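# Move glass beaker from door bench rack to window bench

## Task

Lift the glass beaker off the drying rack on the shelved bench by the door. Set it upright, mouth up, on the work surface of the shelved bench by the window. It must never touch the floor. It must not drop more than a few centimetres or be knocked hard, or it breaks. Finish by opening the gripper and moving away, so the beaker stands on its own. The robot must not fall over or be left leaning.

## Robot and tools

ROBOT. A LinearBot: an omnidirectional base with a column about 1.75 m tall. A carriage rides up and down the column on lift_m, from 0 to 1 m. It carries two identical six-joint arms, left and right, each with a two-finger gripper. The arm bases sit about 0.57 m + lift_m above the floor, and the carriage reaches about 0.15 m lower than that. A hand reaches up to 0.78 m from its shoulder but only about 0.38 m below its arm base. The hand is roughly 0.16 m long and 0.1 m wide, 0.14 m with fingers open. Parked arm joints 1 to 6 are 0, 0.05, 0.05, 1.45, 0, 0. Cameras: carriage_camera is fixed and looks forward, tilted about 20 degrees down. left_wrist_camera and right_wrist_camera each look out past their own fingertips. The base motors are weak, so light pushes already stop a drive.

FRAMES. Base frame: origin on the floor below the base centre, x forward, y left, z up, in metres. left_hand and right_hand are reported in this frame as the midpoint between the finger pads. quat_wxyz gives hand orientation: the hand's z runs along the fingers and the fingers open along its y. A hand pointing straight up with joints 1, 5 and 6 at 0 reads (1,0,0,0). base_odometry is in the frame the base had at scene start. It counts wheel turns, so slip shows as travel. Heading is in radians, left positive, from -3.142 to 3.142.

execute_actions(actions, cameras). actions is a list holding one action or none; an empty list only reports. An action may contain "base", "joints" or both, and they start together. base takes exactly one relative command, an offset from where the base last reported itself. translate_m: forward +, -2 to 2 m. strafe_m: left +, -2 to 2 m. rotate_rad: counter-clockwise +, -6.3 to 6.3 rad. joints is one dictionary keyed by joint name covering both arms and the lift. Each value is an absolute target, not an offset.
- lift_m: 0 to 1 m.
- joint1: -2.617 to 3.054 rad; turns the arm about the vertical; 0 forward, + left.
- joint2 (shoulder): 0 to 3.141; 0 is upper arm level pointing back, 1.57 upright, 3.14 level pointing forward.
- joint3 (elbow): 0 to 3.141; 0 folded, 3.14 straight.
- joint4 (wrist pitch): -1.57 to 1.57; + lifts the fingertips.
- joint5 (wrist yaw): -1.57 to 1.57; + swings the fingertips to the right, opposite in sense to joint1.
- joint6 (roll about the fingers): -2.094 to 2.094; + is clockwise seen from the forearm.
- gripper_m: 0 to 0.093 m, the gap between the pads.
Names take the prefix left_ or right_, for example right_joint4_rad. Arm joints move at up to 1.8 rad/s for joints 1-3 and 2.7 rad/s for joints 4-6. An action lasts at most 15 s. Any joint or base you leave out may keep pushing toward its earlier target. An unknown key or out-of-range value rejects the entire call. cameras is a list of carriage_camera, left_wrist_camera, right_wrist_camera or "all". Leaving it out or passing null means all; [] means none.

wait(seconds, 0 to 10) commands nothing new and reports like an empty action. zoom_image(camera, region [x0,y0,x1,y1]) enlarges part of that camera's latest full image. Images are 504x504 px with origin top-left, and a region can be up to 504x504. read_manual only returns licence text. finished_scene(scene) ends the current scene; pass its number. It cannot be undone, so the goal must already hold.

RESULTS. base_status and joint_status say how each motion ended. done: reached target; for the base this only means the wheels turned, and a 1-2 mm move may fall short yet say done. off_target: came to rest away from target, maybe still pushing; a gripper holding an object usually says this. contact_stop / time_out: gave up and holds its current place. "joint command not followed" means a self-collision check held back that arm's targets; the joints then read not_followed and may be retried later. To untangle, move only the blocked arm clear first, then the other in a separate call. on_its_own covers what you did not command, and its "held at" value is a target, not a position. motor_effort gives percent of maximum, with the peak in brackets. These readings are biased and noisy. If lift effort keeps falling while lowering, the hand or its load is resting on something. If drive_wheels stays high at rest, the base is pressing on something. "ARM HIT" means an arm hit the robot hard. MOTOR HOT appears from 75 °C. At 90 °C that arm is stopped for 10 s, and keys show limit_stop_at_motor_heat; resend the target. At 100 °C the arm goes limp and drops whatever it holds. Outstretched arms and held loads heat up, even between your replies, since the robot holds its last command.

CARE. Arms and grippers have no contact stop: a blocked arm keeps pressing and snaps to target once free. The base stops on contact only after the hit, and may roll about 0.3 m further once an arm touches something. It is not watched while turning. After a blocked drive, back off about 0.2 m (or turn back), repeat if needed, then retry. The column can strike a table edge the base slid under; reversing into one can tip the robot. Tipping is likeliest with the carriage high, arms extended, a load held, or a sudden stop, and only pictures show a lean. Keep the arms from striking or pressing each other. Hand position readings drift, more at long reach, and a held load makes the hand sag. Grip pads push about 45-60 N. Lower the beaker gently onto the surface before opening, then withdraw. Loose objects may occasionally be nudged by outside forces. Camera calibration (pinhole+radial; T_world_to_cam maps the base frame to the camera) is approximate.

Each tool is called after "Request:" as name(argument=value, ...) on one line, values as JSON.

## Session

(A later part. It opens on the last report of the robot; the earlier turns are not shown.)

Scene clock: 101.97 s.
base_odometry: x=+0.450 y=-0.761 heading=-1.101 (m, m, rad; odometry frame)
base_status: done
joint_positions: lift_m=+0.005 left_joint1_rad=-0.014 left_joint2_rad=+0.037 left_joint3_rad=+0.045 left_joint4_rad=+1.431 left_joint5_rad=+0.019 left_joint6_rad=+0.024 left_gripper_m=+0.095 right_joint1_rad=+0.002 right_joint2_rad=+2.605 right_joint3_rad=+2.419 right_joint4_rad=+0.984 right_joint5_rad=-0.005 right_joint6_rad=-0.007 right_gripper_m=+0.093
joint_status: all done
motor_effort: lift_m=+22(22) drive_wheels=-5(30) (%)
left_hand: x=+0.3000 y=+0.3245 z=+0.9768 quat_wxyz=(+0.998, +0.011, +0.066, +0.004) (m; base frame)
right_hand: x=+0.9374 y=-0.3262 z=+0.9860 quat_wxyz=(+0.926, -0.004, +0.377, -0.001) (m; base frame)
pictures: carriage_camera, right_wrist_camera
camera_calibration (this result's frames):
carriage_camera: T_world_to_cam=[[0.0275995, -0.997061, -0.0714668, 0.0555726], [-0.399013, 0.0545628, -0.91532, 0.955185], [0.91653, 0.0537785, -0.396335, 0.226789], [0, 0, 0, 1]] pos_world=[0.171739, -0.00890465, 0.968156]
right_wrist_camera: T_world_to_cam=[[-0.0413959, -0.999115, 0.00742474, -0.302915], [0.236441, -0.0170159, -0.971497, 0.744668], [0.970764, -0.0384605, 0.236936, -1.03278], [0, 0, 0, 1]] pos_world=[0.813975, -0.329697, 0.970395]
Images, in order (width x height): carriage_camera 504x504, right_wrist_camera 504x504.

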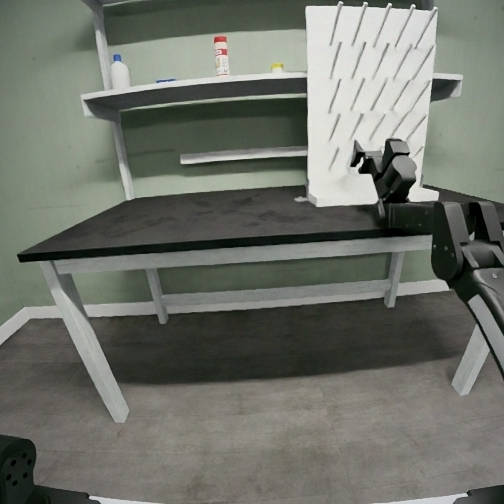

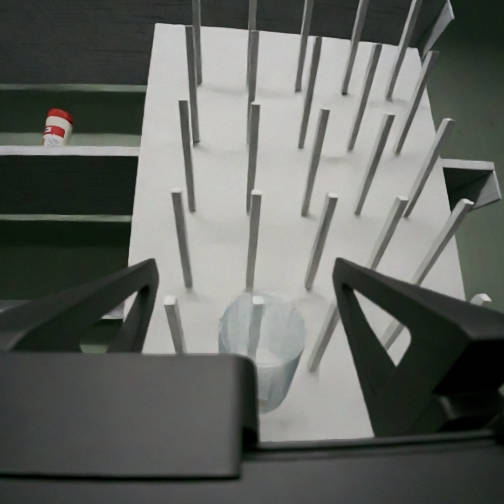

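Request:
execute_actions(actions=[{"joints":{"right_joint4_rad":0.55}}], cameras=["right_wrist_camera"])

Scene clock: 106.57 s.
base_odometry: x=+0.450 y=-0.761 heading=-1.101 (m, m, rad; odometry frame)
base_status: not commanded
joint_positions: lift_m=+0.005 left_joint1_rad=-0.014 left_joint2_rad=+0.037 left_joint3_rad=+0.045 left_joint4_rad=+1.431 left_joint5_rad=+0.019 left_joint6_rad=+0.024 left_gripper_m=+0.095 right_joint1_rad=+0.002 right_joint2_rad=+2.605 right_joint3_rad=+2.419 right_joint4_rad=+0.555 right_joint5_rad=-0.005 right_joint6_rad=-0.007 right_gripper_m=+0.093
joint_status: all done
motor_effort: lift_m=+22(22) drive_wheels=-5(5) (%)
left_hand: x=+0.3000 y=+0.3245 z=+0.9768 quat_wxyz=(+0.998, +0.011, +0.066, +0.004) (m; base frame)
right_hand: x=+0.9952 y=-0.3261 z=+0.8984 quat_wxyz=(+0.825, -0.005, +0.566, -0.001) (m; base frame)
pictures: right_wrist_camera
camera_calibration (this result's frames):
right_wrist_camera: T_world_to_cam=[[-0.0343824, -0.999104, 0.024698, -0.322271], [-0.189993, -0.0177276, -0.981625, 1.07918], [0.981183, -0.0384431, -0.189213, -0.695616], [0, 0, 0, 1]] pos_world=[0.876483, -0.329593, 0.935692]
Images, in order (width x height): right_wrist_camera 504x504.

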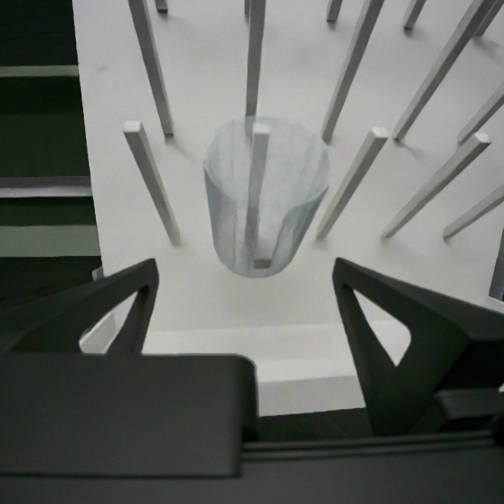

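Request:
execute_actions(actions=[{"base":{"translate_m":0.05},"joints":{"lift_m":0.03}}], cameras=["right_wrist_camera"])

Scene clock: 109.40 s.
base_odometry: x=+0.473 y=-0.805 heading=-1.100 (m, m, rad; odometry frame)
base_status: done
joint_positions: lift_m=+0.030 left_joint1_rad=-0.014 left_joint2_rad=+0.037 left_joint3_rad=+0.045 left_joint4_rad=+1.432 left_joint5_rad=+0.019 left_joint6_rad=+0.024 left_gripper_m=+0.095 right_joint1_rad=+0.001 right_joint2_rad=+2.598 right_joint3_rad=+2.412 right_joint4_rad=+0.548 right_joint5_rad=-0.004 right_joint6_rad=-0.007 right_gripper_m=+0.093
joint_status: all done
motor_effort: lift_m=+22(27) drive_wheels=-4(36) (%)
left_hand: x=+0.2998 y=+0.3245 z=+1.0017 quat_wxyz=(+0.998, +0.011, +0.065, +0.004) (m; base frame)
right_hand: x=+0.9947 y=-0.3266 z=+0.9237 quat_wxyz=(+0.823, -0.004, +0.568, -0.001) (m; base frame)
pictures: right_wrist_camera
camera_calibration (this result's frames):
right_wrist_camera: T_world_to_cam=[[-0.0356907, -0.999063, 0.0244984, -0.321888], [-0.195632, -0.0170552, -0.980529, 1.10877], [0.980028, -0.0397885, -0.19484, -0.684503], [0, 0, 0, 1]] pos_world=[0.876255, -0.329911, 0.9617]
Images, in order (width x height): right_wrist_camera 504x504.

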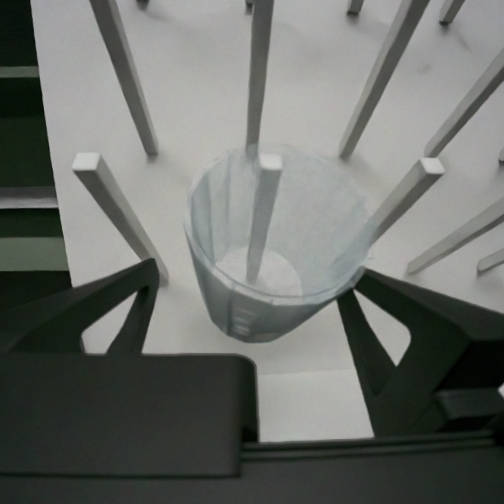

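Request:
execute_actions(actions=[{"base":{"strafe_m":-0.01},"joints":{"lift_m":0.045}}], cameras=[])

Request:
execute_actions(actions=[{"joints":{"right_gripper_m":0.0}}], cameras=["right_wrist_camera"])

Scene clock: 112.83 s.
base_odometry: x=+0.464 y=-0.810 heading=-1.100 (m, m, rad; odometry frame)
base_status: done
joint_positions: lift_m=+0.045 left_joint1_rad=-0.014 left_joint2_rad=+0.037 left_joint3_rad=+0.045 left_joint4_rad=+1.431 left_joint5_rad=+0.019 left_joint6_rad=+0.024 left_gripper_m=+0.095 right_joint1_rad=-0.002 right_joint2_rad=+2.600 right_joint3_rad=+2.412 right_joint4_rad=+0.547 right_joint5_rad=-0.004 right_joint6_rad=-0.007 right_gripper_m=+0.093
joint_status: all done
motor_effort: lift_m=+23(28) drive_wheels=+10(35) (%)
left_hand: x=+0.2999 y=+0.3245 z=+1.0167 quat_wxyz=(+0.998, +0.011, +0.066, +0.004) (m; base frame)
right_hand: x=+0.9952 y=-0.3288 z=+0.9374 quat_wxyz=(+0.822, -0.003, +0.569, -0.002) (m; base frame)
pictures: none
No camera images: the call's "cameras" was empty. Leave "cameras" out to get every camera's image.

Scene clock: 113.57 s.
base_odometry: x=+0.464 y=-0.810 heading=-1.100 (m, m, rad; odometry frame)
base_status: not commanded
joint_positions: lift_m=+0.045 left_joint1_rad=-0.014 left_joint2_rad=+0.037 left_joint3_rad=+0.045 left_joint4_rad=+1.431 left_joint5_rad=+0.019 left_joint6_rad=+0.024 left_gripper_m=+0.095 right_joint1_rad=-0.002 right_joint2_rad=+2.600 right_joint3_rad=+2.412 right_joint4_rad=+0.547 right_joint5_rad=-0.006 right_joint6_rad=-0.006 right_gripper_m=+0.071
joint_status: right_gripper_m off_target (ended at +0.071, target +0.000)
motor_effort: lift_m=+23(22) drive_wheels=+9(9) (%)
left_hand: x=+0.2999 y=+0.3245 z=+1.0167 quat_wxyz=(+0.998, +0.011, +0.066, +0.004) (m; base frame)
right_hand: x=+0.9951 y=-0.3285 z=+0.9375 quat_wxyz=(+0.822, -0.004, +0.569, -0.002) (m; base frame)
pictures: right_wrist_camera
camera_calibration (this result's frames):
right_wrist_camera: T_world_to_cam=[[-0.0371224, -0.999004, 0.0247637, -0.322971], [-0.197903, -0.0169405, -0.980075, 1.12415], [0.979518, -0.0412836, -0.197077, -0.680215], [0, 0, 0, 1]] pos_world=[0.876766, -0.331687, 0.975695]
Images, in order (width x height): right_wrist_camera 504x504.

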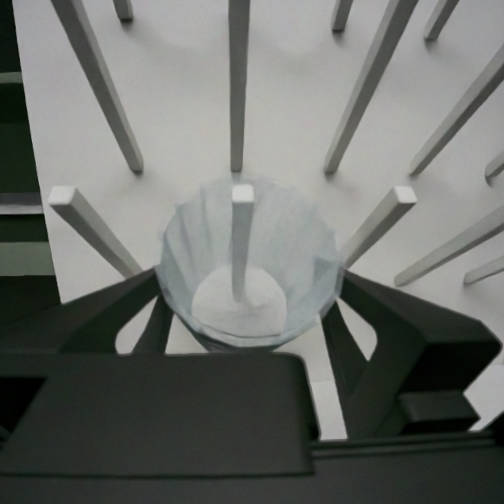

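Gripped. Pull off diagonally.

Request:
execute_actions(actions=[{"base":{"translate_m":-0.06},"joints":{"lift_m":0.1}}], cameras=[])

Request:
execute_actions(actions=[{"base":{"translate_m":-0.07},"joints":{"lift_m":0.17}}], cameras=[])

Request:
execute_actions(actions=[{"base":{"translate_m":-0.4},"joints":{"right_joint2_rad":2.0,"right_joint3_rad":2.0,"right_joint4_rad":0.35,"right_joint5_rad":-1.5}}], cameras=[])

Request:
execute_actions(actions=[{"joints":{"right_joint6_rad":2.05}}], cameras=["carriage_camera"])

Scene clock: 120.97 s.
base_odometry: x=+0.437 y=-0.756 heading=-1.100 (m, m, rad; odometry frame)
base_status: done
joint_positions: lift_m=+0.100 left_joint1_rad=-0.014 left_joint2_rad=+0.037 left_joint3_rad=+0.045 left_joint4_rad=+1.430 left_joint5_rad=+0.019 left_joint6_rad=+0.024 left_gripper_m=+0.095 right_joint1_rad=-0.001 right_joint2_rad=+2.610 right_joint3_rad=+2.408 right_joint4_rad=+0.550 right_joint5_rad=+0.000 right_joint6_rad=-0.006 right_gripper_m=+0.071
joint_status: all done
motor_effort: lift_m=+23(27) drive_wheels=-3(34) (%)
left_hand: x=+0.3003 y=+0.3245 z=+1.0717 quat_wxyz=(+0.998, +0.011, +0.066, +0.004) (m; base frame)
right_hand: x=+0.9978 y=-0.3289 z=+0.9834 quat_wxyz=(+0.819, -0.002, +0.574, -0.003) (m; base frame)
pictures: none
No camera images: the call's "cameras" was empty. Leave "cameras" out to get every camera's image.

Scene clock: 122.40 s.
base_odometry: x=+0.406 y=-0.694 heading=-1.100 (m, m, rad; odometry frame)
base_status: done
joint_positions: lift_m=+0.170 left_joint1_rad=-0.014 left_joint2_rad=+0.037 left_joint3_rad=+0.045 left_joint4_rad=+1.430 left_joint5_rad=+0.019 left_joint6_rad=+0.024 left_gripper_m=+0.095 right_joint1_rad=-0.001 right_joint2_rad=+2.609 right_joint3_rad=+2.408 right_joint4_rad=+0.522 right_joint5_rad=+0.001 right_joint6_rad=-0.006 right_gripper_m=+0.071
joint_status: all done
motor_effort: lift_m=+22(27) drive_wheels=-5(42) (%)
left_hand: x=+0.3002 y=+0.3245 z=+1.1417 quat_wxyz=(+0.998, +0.011, +0.066, +0.004) (m; base frame)
right_hand: x=+0.9999 y=-0.3291 z=+1.0474 quat_wxyz=(+0.811, -0.001, +0.585, -0.003) (m; base frame)
pictures: none
No camera images: the call's "cameras" was empty. Leave "cameras" out to get every camera's image.

Scene clock: 125.20 s.
base_odometry: x=+0.224 y=-0.337 heading=-1.100 (m, m, rad; odometry frame)
base_status: done
joint_positions: lift_m=+0.170 left_joint1_rad=-0.014 left_joint2_rad=+0.037 left_joint3_rad=+0.045 left_joint4_rad=+1.430 left_joint5_rad=+0.019 left_joint6_rad=+0.024 left_gripper_m=+0.095 right_joint1_rad=-0.001 right_joint2_rad=+2.001 right_joint3_rad=+2.018 right_joint4_rad=+0.344 right_joint5_rad=-1.501 right_joint6_rad=-0.006 right_gripper_m=+0.071
joint_status: all done
motor_effort: lift_m=+22(22) drive_wheels=-4(41) (%)
left_hand: x=+0.3002 y=+0.3245 z=+1.1417 quat_wxyz=(+0.998, +0.011, +0.066, +0.004) (m; base frame)
right_hand: x=+0.7218 y=-0.1574 z=+1.1605 quat_wxyz=(+0.603, -0.562, +0.415, +0.386) (m; base frame)
pictures: none
No camera images: the call's "cameras" was empty. Leave "cameras" out to get every camera's image.

Scene clock: 127.13 s.
base_odometry: x=+0.224 y=-0.337 heading=-1.100 (m, m, rad; odometry frame)
base_status: not commanded
joint_positions: lift_m=+0.170 left_joint1_rad=-0.014 left_joint2_rad=+0.037 left_joint3_rad=+0.045 left_joint4_rad=+1.430 left_joint5_rad=+0.019 left_joint6_rad=+0.024 left_gripper_m=+0.095 right_joint1_rad=-0.001 right_joint2_rad=+2.001 right_joint3_rad=+2.018 right_joint4_rad=+0.344 right_joint5_rad=-1.501 right_joint6_rad=+2.043 right_gripper_m=+0.071
joint_status: all done
motor_effort: lift_m=+22(22) drive_wheels=-4(5) (%)
left_hand: x=+0.3002 y=+0.3245 z=+1.1417 quat_wxyz=(+0.998, +0.011, +0.066, +0.004) (m; base frame)
right_hand: x=+0.7218 y=-0.1574 z=+1.1605 quat_wxyz=(-0.016, +0.062, +0.696, +0.716) (m; base frame)
pictures: carriage_camera
camera_calibration (this result's frames):
carriage_camera: T_world_to_cam=[[0.0275995, -0.997061, -0.0714668, 0.0673607], [-0.399013, 0.0545628, -0.91532, 1.10616], [0.91653, 0.0537785, -0.396335, 0.292162], [0, 0, 0, 1]] pos_world=[0.171739, -0.00890465, 1.1331]
Images, in order (width x height): carriage_camera 504x504.

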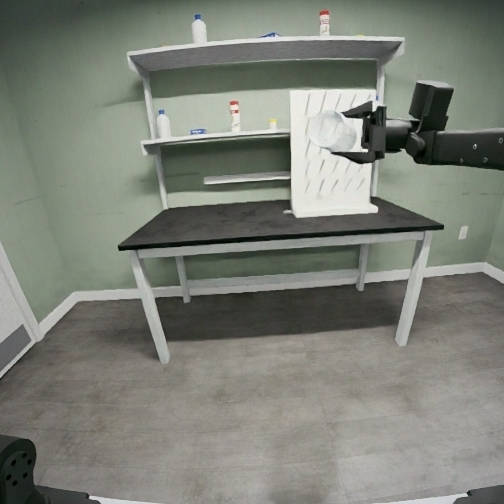

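Request:
execute_actions(actions=[{"joints":{"right_joint4_rad":-1.1}}], cameras=["carriage_camera"])

Scene clock: 132.70 s.
base_odometry: x=+0.224 y=-0.337 heading=-1.100 (m, m, rad; odometry frame)
base_status: not commanded
joint_positions: lift_m=+0.170 left_joint1_rad=-0.014 left_joint2_rad=+0.037 left_joint3_rad=+0.045 left_joint4_rad=+1.430 left_joint5_rad=+0.019 left_joint6_rad=+0.024 left_gripper_m=+0.095 right_joint1_rad=-0.001 right_joint2_rad=+2.001 right_joint3_rad=+2.018 right_joint4_rad=-1.095 right_joint5_rad=-1.492 right_joint6_rad=+2.043 right_gripper_m=+0.071
joint_status: all done
motor_effort: lift_m=+22(23) drive_wheels=-4(4) (%)
left_hand: x=+0.3002 y=+0.3245 z=+1.1417 quat_wxyz=(+0.998, +0.011, +0.066, +0.004) (m; base frame)
right_hand: x=+0.6828 y=-0.1574 z=+1.0530 quat_wxyz=(-0.468, +0.522, +0.512, +0.496) (m; base frame)
pictures: carriage_camera
camera_calibration (this result's frames):
carriage_camera: T_world_to_cam=[[0.0275995, -0.997061, -0.0714668, 0.0673607], [-0.399013, 0.0545628, -0.91532, 1.10616], [0.91653, 0.0537785, -0.396335, 0.292162], [0, 0, 0, 1]] pos_world=[0.171739, -0.00890465, 1.1331]
Images, in order (width x height): carriage_camera 504x504.

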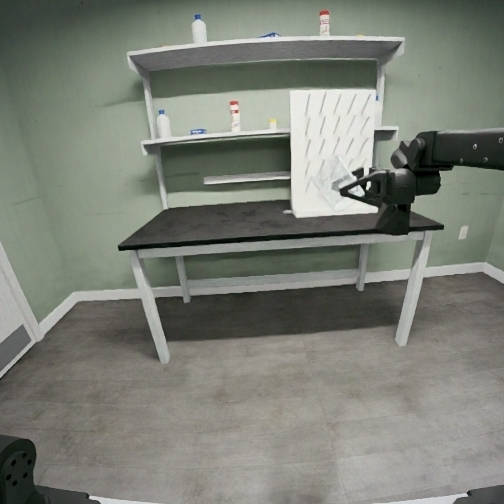

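Request:
execute_actions(actions=[{"base":{"rotate_rad":-1.6}}], cameras=["carriage_camera"])

Scene clock: 139.13 s.
base_odometry: x=+0.224 y=-0.337 heading=-2.698 (m, m, rad; odometry frame)
base_status: done
joint_positions: lift_m=+0.170 left_joint1_rad=-0.014 left_joint2_rad=+0.037 left_joint3_rad=+0.045 left_joint4_rad=+1.430 left_joint5_rad=+0.019 left_joint6_rad=+0.024 left_gripper_m=+0.095 right_joint1_rad=-0.007 right_joint2_rad=+2.001 right_joint3_rad=+2.018 right_joint4_rad=-1.095 right_joint5_rad=-1.488 right_joint6_rad=+2.043 right_gripper_m=+0.071
joint_status: not commanded
motor_effort: lift_m=+22(22) drive_wheels=+19(49) (%)
left_hand: x=+0.3002 y=+0.3245 z=+1.1417 quat_wxyz=(+0.998, +0.011, +0.066, +0.004) (m; base frame)
right_hand: x=+0.6839 y=-0.1597 z=+1.0525 quat_wxyz=(-0.465, +0.524, +0.511, +0.497) (m; base frame)
pictures: carriage_camera
camera_calibration (this result's frames):
carriage_camera: T_world_to_cam=[[0.0275995, -0.997061, -0.0714668, 0.0673607], [-0.399013, 0.0545628, -0.91532, 1.10616], [0.91653, 0.0537785, -0.396335, 0.292162], [0, 0, 0, 1]] pos_world=[0.171739, -0.00890465, 1.1331]
Images, in order (width x height): carriage_camera 504x504.

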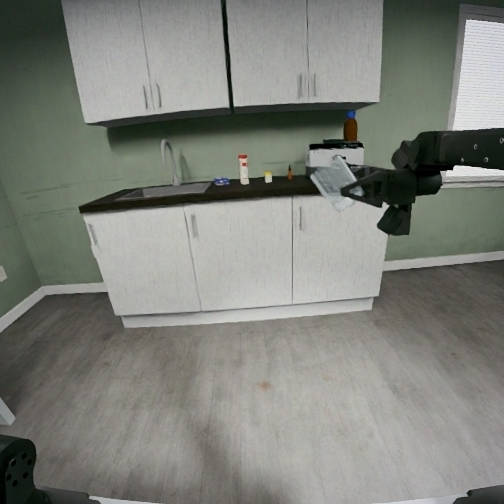

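Request:
execute_actions(actions=[{"base":{"rotate_rad":-1.3}}], cameras=["carriage_camera"])

Scene clock: 143.80 s.
base_odometry: x=+0.224 y=-0.337 heading=+2.287 (m, m, rad; odometry frame)
base_status: done
joint_positions: lift_m=+0.170 left_joint1_rad=-0.014 left_joint2_rad=+0.037 left_joint3_rad=+0.045 left_joint4_rad=+1.430 left_joint5_rad=+0.019 left_joint6_rad=+0.024 left_gripper_m=+0.095 right_joint1_rad=-0.005 right_joint2_rad=+2.001 right_joint3_rad=+2.018 right_joint4_rad=-1.095 right_joint5_rad=-1.488 right_joint6_rad=+2.043 right_gripper_m=+0.071
joint_status: not commanded
motor_effort: lift_m=+22(22) drive_wheels=+18(50) (%)
left_hand: x=+0.3002 y=+0.3245 z=+1.1417 quat_wxyz=(+0.998, +0.011, +0.066, +0.004) (m; base frame)
right_hand: x=+0.6837 y=-0.1591 z=+1.0525 quat_wxyz=(-0.466, +0.524, +0.512, +0.497) (m; base frame)
pictures: carriage_camera
camera_calibration (this result's frames):
carriage_camera: T_world_to_cam=[[0.0275995, -0.997061, -0.0714668, 0.0673607], [-0.399013, 0.0545628, -0.91532, 1.10616], [0.91653, 0.0537785, -0.396335, 0.292162], [0, 0, 0, 1]] pos_world=[0.171739, -0.00890465, 1.1331]
Images, in order (width x height): carriage_camera 504x504.

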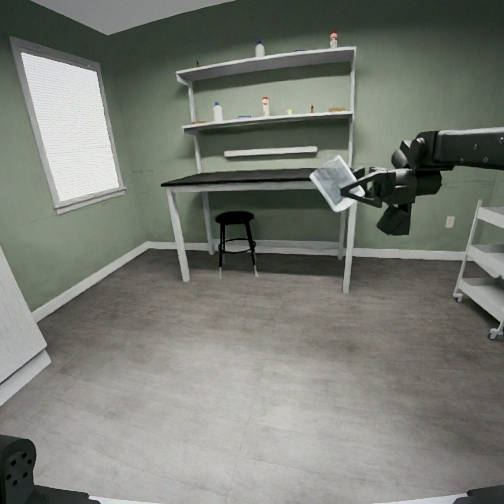

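Request:
execute_actions(actions=[{"base":{"rotate_rad":-0.27},"joints":{"right_joint1_rad":-1.45,"lift_m":0.3}}], cameras=[])

Request:
execute_actions(actions=[{"base":{"strafe_m":0.8}}], cameras=[])

Request:
execute_actions(actions=[{"base":{"translate_m":1.1}}])

Scene clock: 153.50 s.
base_odometry: x=+0.224 y=-0.337 heading=+2.018 (m, m, rad; odometry frame)
base_status: done
joint_positions: lift_m=+0.300 left_joint1_rad=-0.014 left_joint2_rad=+0.037 left_joint3_rad=+0.045 left_joint4_rad=+1.431 left_joint5_rad=+0.019 left_joint6_rad=+0.024 left_gripper_m=+0.095 right_joint1_rad=-1.455 right_joint2_rad=+2.008 right_joint3_rad=+2.009 right_joint4_rad=-1.090 right_joint5_rad=-1.484 right_joint6_rad=+2.043 right_gripper_m=+0.071
joint_status: all done
motor_effort: lift_m=+23(29) drive_wheels=+14(55) (%)
left_hand: x=+0.3001 y=+0.3245 z=+1.2717 quat_wxyz=(+0.998, +0.011, +0.066, +0.004) (m; base frame)
right_hand: x=+0.4855 y=-0.7236 z=+1.1766 quat_wxyz=(-0.022, +0.733, +0.032, +0.679) (m; base frame)
pictures: none
No camera images: the call's "cameras" was empty. Leave "cameras" out to get every camera's image.

Scene clock: 157.37 s.
base_odometry: x=-0.498 y=-0.682 heading=+2.016 (m, m, rad; odometry frame)
base_status: done
joint_positions: lift_m=+0.300 left_joint1_rad=-0.014 left_joint2_rad=+0.037 left_joint3_rad=+0.045 left_joint4_rad=+1.431 left_joint5_rad=+0.019 left_joint6_rad=+0.024 left_gripper_m=+0.095 right_joint1_rad=-1.454 right_joint2_rad=+2.008 right_joint3_rad=+2.009 right_joint4_rad=-1.094 right_joint5_rad=-1.483 right_joint6_rad=+2.043 right_gripper_m=+0.071
joint_status: not commanded
motor_effort: lift_m=+23(23) drive_wheels=-12(47) (%)
left_hand: x=+0.3001 y=+0.3245 z=+1.2717 quat_wxyz=(+0.998, +0.011, +0.066, +0.004) (m; base frame)
right_hand: x=+0.4856 y=-0.7232 z=+1.1764 quat_wxyz=(-0.023, +0.733, +0.030, +0.679) (m; base frame)
pictures: none
No camera images: the call's "cameras" was empty. Leave "cameras" out to get every camera's image.

Scene clock: 161.87 s.
base_odometry: x=-0.973 y=+0.311 heading=+2.017 (m, m, rad; odometry frame)
base_status: done
joint_positions: lift_m=+0.300 left_joint1_rad=-0.014 left_joint2_rad=+0.037 left_joint3_rad=+0.045 left_joint4_rad=+1.431 left_joint5_rad=+0.019 left_joint6_rad=+0.024 left_gripper_m=+0.095 right_joint1_rad=-1.455 right_joint2_rad=+2.008 right_joint3_rad=+2.009 right_joint4_rad=-1.095 right_joint5_rad=-1.483 right_joint6_rad=+2.043 right_gripper_m=+0.071
joint_status: not commanded
motor_effort: lift_m=+23(23) drive_wheels=-10(42) (%)
left_hand: x=+0.2999 y=+0.3245 z=+1.2717 quat_wxyz=(+0.998, +0.011, +0.066, +0.004) (m; base frame)
right_hand: x=+0.4853 y=-0.7233 z=+1.1764 quat_wxyz=(-0.023, +0.733, +0.030, +0.679) (m; base frame)
pictures: carriage_camera, left_wrist_camera, right_wrist_camera
camera_calibration (this result's frames):
carriage_camera: T_world_to_cam=[[0.0275995, -0.997061, -0.0714668, 0.0766458], [-0.399013, 0.0545628, -0.91532, 1.22508], [0.91653, 0.0537785, -0.396335, 0.343655], [0, 0, 0, 1]] pos_world=[0.171739, -0.00890465, 1.26302]
left_wrist_camera: T_world_to_cam=[[-0.00442209, -0.999971, -0.00615953, 0.33457], [0.718701, 0.00110471, -0.695318, 0.671573], [0.695305, -0.00750162, 0.718676, -0.996924], [0, 0, 0, 1]] pos_world=[0.211986, 0.32634, 1.18548]
right_wrist_camera: T_world_to_cam=[[-0.107789, 0.993624, -0.0330569, 0.801423], [-0.462921, -0.0207362, 0.886157, -0.818815], [0.879822, 0.11082, 0.462204, -0.767146], [0, 0, 0, 1]] pos_world=[0.382289, -0.728277, 1.10667]
Images, in order (width x height): carriage_camera 504x504, left_wrist_camera 504x504, right_wrist_camera 504x504.

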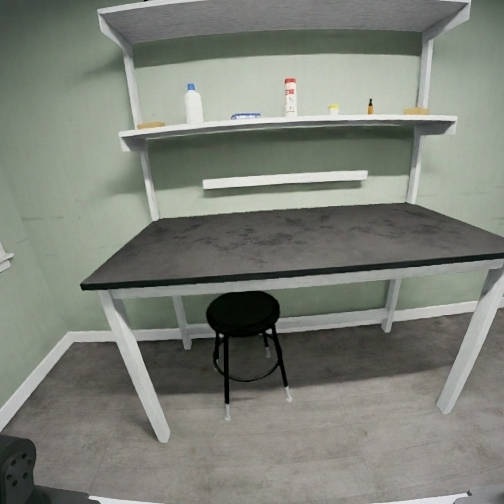

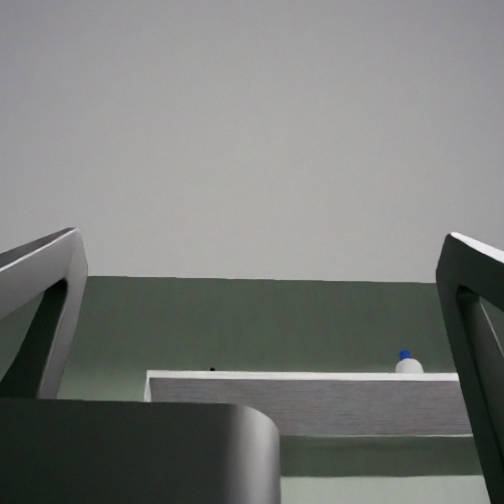

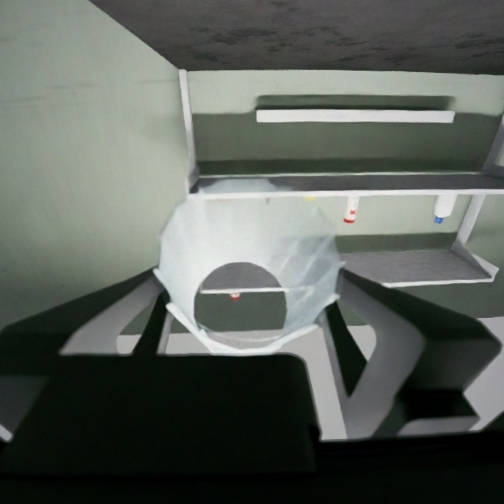

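Request:
execute_actions(actions=[{"base":{"strafe_m":0.2}}], cameras=[])

Request:
execute_actions(actions=[{"base":{"translate_m":0.46},"joints":{"lift_m":0.12}}], cameras=["carriage_camera","right_wrist_camera"])

Scene clock: 166.97 s.
base_odometry: x=-1.154 y=+0.225 heading=+2.017 (m, m, rad; odometry frame)
base_status: done
joint_positions: lift_m=+0.300 left_joint1_rad=-0.014 left_joint2_rad=+0.037 left_joint3_rad=+0.045 left_joint4_rad=+1.432 left_joint5_rad=+0.019 left_joint6_rad=+0.024 left_gripper_m=+0.095 right_joint1_rad=-1.455 right_joint2_rad=+2.008 right_joint3_rad=+2.009 right_joint4_rad=-1.095 right_joint5_rad=-1.483 right_joint6_rad=+2.043 right_gripper_m=+0.071
joint_status: not commanded
motor_effort: lift_m=+22(23) drive_wheels=-4(36) (%)
left_hand: x=+0.2998 y=+0.3245 z=+1.2717 quat_wxyz=(+0.998, +0.011, +0.065, +0.004) (m; base frame)
right_hand: x=+0.4853 y=-0.7233 z=+1.1763 quat_wxyz=(-0.024, +0.734, +0.030, +0.679) (m; base frame)
pictures: none
No camera images: the call's "cameras" was empty. Leave "cameras" out to get every camera's image.

Scene clock: 170.07 s.
base_odometry: x=-1.353 y=+0.639 heading=+2.018 (m, m, rad; odometry frame)
base_status: done
joint_positions: lift_m=+0.120 left_joint1_rad=-0.014 left_joint2_rad=+0.037 left_joint3_rad=+0.045 left_joint4_rad=+1.434 left_joint5_rad=+0.019 left_joint6_rad=+0.024 left_gripper_m=+0.095 right_joint1_rad=-1.453 right_joint2_rad=+2.007 right_joint3_rad=+2.009 right_joint4_rad=-1.099 right_joint5_rad=-1.482 right_joint6_rad=+2.043 right_gripper_m=+0.071
joint_status: all done
motor_effort: lift_m=+22(21) drive_wheels=-8(37) (%)
left_hand: x=+0.2993 y=+0.3245 z=+1.0919 quat_wxyz=(+0.998, +0.011, +0.064, +0.004) (m; base frame)
right_hand: x=+0.4862 y=-0.7223 z=+0.9966 quat_wxyz=(-0.025, +0.734, +0.030, +0.678) (m; base frame)
pictures: carriage_camera, right_wrist_camera
camera_calibration (this result's frames):
carriage_camera: T_world_to_cam=[[0.0275995, -0.997061, -0.0714668, 0.063791], [-0.399013, 0.0545628, -0.91532, 1.06044], [0.91653, 0.0537785, -0.396335, 0.272366], [0, 0, 0, 1]] pos_world=[0.171739, -0.00890465, 1.08315]
right_wrist_camera: T_world_to_cam=[[-0.109802, 0.9935, -0.0300174, 0.792408], [-0.461366, -0.0241943, 0.88688, -0.662968], [0.880389, 0.11123, 0.461024, -0.683811], [0, 0, 0, 1]] pos_world=[0.383157, -0.727237, 0.927012]
Images, in order (width x height): carriage_camera 504x504, right_wrist_camera 504x504.

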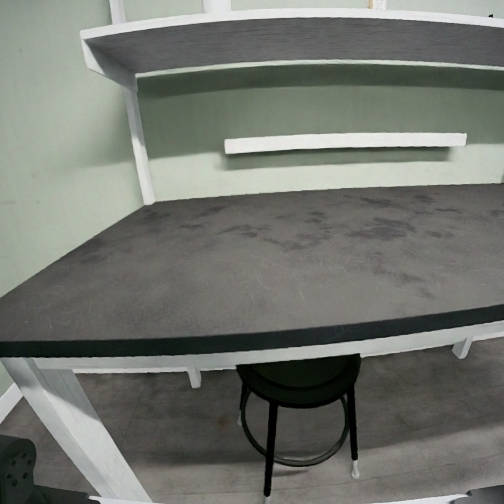

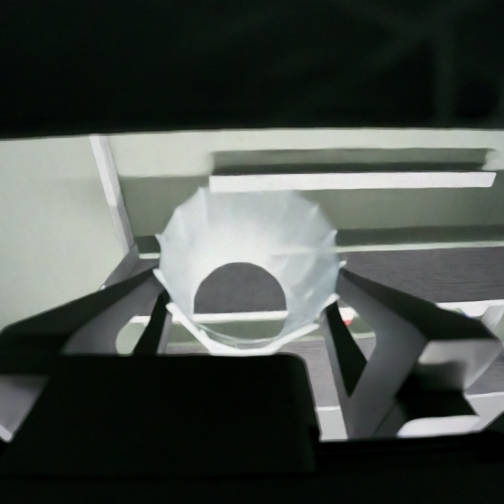

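Request:
execute_actions(actions=[{"joints":{"lift_m":0.09}}], cameras=["right_wrist_camera"])

Scene clock: 178.93 s.
base_odometry: x=-1.353 y=+0.639 heading=+2.018 (m, m, rad; odometry frame)
base_status: not commanded
joint_positions: lift_m=+0.090 left_joint1_rad=-0.014 left_joint2_rad=+0.037 left_joint3_rad=+0.045 left_joint4_rad=+1.433 left_joint5_rad=+0.019 left_joint6_rad=+0.024 left_gripper_m=+0.095 right_joint1_rad=-1.453 right_joint2_rad=+2.004 right_joint3_rad=+2.009 right_joint4_rad=-1.095 right_joint5_rad=-1.527 right_joint6_rad=+2.043 right_gripper_m=+0.071
joint_status: all done
motor_effort: lift_m=+21(21) drive_wheels=-7(9) (%)
left_hand: x=+0.2994 y=+0.3245 z=+1.0620 quat_wxyz=(+0.998, +0.011, +0.065, +0.004) (m; base frame)
right_hand: x=+0.4863 y=-0.7183 z=+0.9748 quat_wxyz=(-0.031, +0.720, +0.038, +0.693) (m; base frame)
pictures: right_wrist_camera
camera_calibration (this result's frames):
right_wrist_camera: T_world_to_cam=[[-0.129289, 0.990947, -0.0361833, 0.801465], [-0.496824, -0.0331554, 0.867218, -0.613618], [0.858167, 0.130099, 0.496612, -0.684622], [0, 0, 0, 1]] pos_world=[0.386281, -0.725486, 0.901132]
Images, in order (width x height): right_wrist_camera 504x504.

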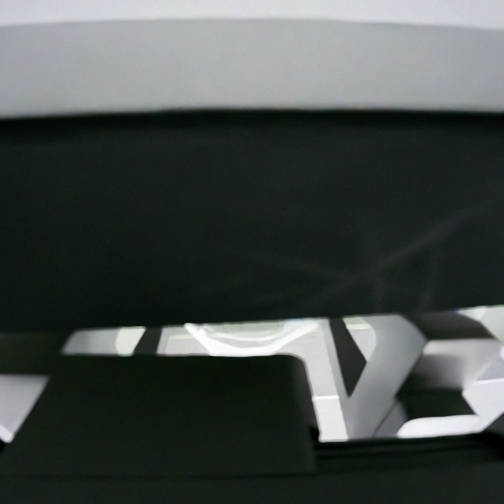

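In contact. Loosen slightly and lower more.

Request:
execute_actions(actions=[{"joints":{"lift_m":0.075,"right_gripper_m":0.074}}], cameras=[])

Request:
execute_actions(actions=[{"joints":{"right_gripper_m":0.093}}], cameras=[])

Request:
execute_actions(actions=[{"base":{"translate_m":-0.3}}], cameras=[])

Request:
execute_actions(actions=[{"base":{"rotate_rad":-0.7}}], cameras=["carriage_camera"])

Scene clock: 183.63 s.
base_odometry: x=-1.353 y=+0.639 heading=+2.018 (m, m, rad; odometry frame)
base_status: not commanded
joint_positions: lift_m=+0.075 left_joint1_rad=-0.014 left_joint2_rad=+0.037 left_joint3_rad=+0.045 left_joint4_rad=+1.433 left_joint5_rad=+0.019 left_joint6_rad=+0.024 left_gripper_m=+0.095 right_joint1_rad=-1.452 right_joint2_rad=+1.990 right_joint3_rad=+2.009 right_joint4_rad=-1.086 right_joint5_rad=-1.508 right_joint6_rad=+2.044 right_gripper_m=+0.074
joint_status: all done
motor_effort: lift_m=+20(21) drive_wheels=-7(6) (%)
left_hand: x=+0.2994 y=+0.3245 z=+1.0471 quat_wxyz=(+0.998, +0.011, +0.065, +0.004) (m; base frame)
right_hand: x=+0.4862 y=-0.7173 z=+0.9629 quat_wxyz=(-0.020, +0.725, +0.044, +0.687) (m; base frame)
pictures: none
No camera images: the call's "cameras" was empty. Leave "cameras" out to get every camera's image.

Scene clock: 184.10 s.
base_odometry: x=-1.353 y=+0.639 heading=+2.018 (m, m, rad; odometry frame)
base_status: not commanded
joint_positions: lift_m=+0.075 left_joint1_rad=-0.014 left_joint2_rad=+0.037 left_joint3_rad=+0.045 left_joint4_rad=+1.433 left_joint5_rad=+0.019 left_joint6_rad=+0.024 left_gripper_m=+0.095 right_joint1_rad=-1.452 right_joint2_rad=+1.990 right_joint3_rad=+2.009 right_joint4_rad=-1.086 right_joint5_rad=-1.507 right_joint6_rad=+2.044 right_gripper_m=+0.093
joint_status: all done
motor_effort: lift_m=+20(20) drive_wheels=-7(7) (%)
left_hand: x=+0.2994 y=+0.3245 z=+1.0471 quat_wxyz=(+0.998, +0.011, +0.065, +0.004) (m; base frame)
right_hand: x=+0.4862 y=-0.7174 z=+0.9628 quat_wxyz=(-0.019, +0.725, +0.043, +0.687) (m; base frame)
pictures: none
No camera images: the call's "cameras" was empty. Leave "cameras" out to get every camera's image.

Scene clock: 186.67 s.
base_odometry: x=-1.224 y=+0.368 heading=+2.018 (m, m, rad; odometry frame)
base_status: done
joint_positions: lift_m=+0.075 left_joint1_rad=-0.014 left_joint2_rad=+0.037 left_joint3_rad=+0.045 left_joint4_rad=+1.433 left_joint5_rad=+0.019 left_joint6_rad=+0.024 left_gripper_m=+0.095 right_joint1_rad=-1.451 right_joint2_rad=+1.994 right_joint3_rad=+2.009 right_joint4_rad=-1.090 right_joint5_rad=-1.504 right_joint6_rad=+2.044 right_gripper_m=+0.093
joint_status: not commanded
motor_effort: lift_m=+21(20) drive_wheels=-4(55) (%)
left_hand: x=+0.2996 y=+0.3245 z=+1.0470 quat_wxyz=(+0.998, +0.011, +0.065, +0.004) (m; base frame)
right_hand: x=+0.4866 y=-0.7179 z=+0.9607 quat_wxyz=(-0.022, +0.727, +0.041, +0.686) (m; base frame)
pictures: none
No camera images: the call's "cameras" was empty. Leave "cameras" out to get every camera's image.

Scene clock: 188.83 s.
base_odometry: x=-1.224 y=+0.369 heading=+1.320 (m, m, rad; odometry frame)
base_status: done
joint_positions: lift_m=+0.075 left_joint1_rad=-0.014 left_joint2_rad=+0.037 left_joint3_rad=+0.045 left_joint4_rad=+1.433 left_joint5_rad=+0.019 left_joint6_rad=+0.024 left_gripper_m=+0.095 right_joint1_rad=-1.451 right_joint2_rad=+1.994 right_joint3_rad=+2.009 right_joint4_rad=-1.092 right_joint5_rad=-1.503 right_joint6_rad=+2.044 right_gripper_m=+0.093
joint_status: not commanded
motor_effort: lift_m=+21(21) drive_wheels=+19(37) (%)
left_hand: x=+0.2996 y=+0.3245 z=+1.0470 quat_wxyz=(+0.998, +0.011, +0.065, +0.004) (m; base frame)
right_hand: x=+0.4865 y=-0.7179 z=+0.9606 quat_wxyz=(-0.022, +0.727, +0.040, +0.685) (m; base frame)
pictures: carriage_camera
camera_calibration (this result's frames):
carriage_camera: T_world_to_cam=[[0.0275995, -0.997061, -0.0714668, 0.0605855], [-0.399013, 0.0545628, -0.91532, 1.01939], [0.91653, 0.0537785, -0.396335, 0.254589], [0, 0, 0, 1]] pos_world=[0.171739, -0.00890465, 1.0383]
Images, in order (width x height): carriage_camera 504x504.

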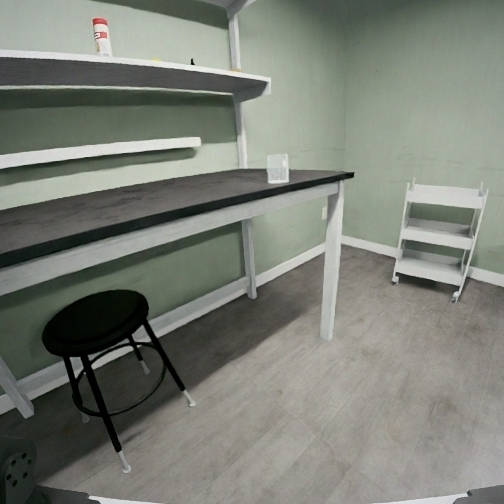

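Upright.

Request:
finished_scene(scene=1)

The scene is finished: the task was done.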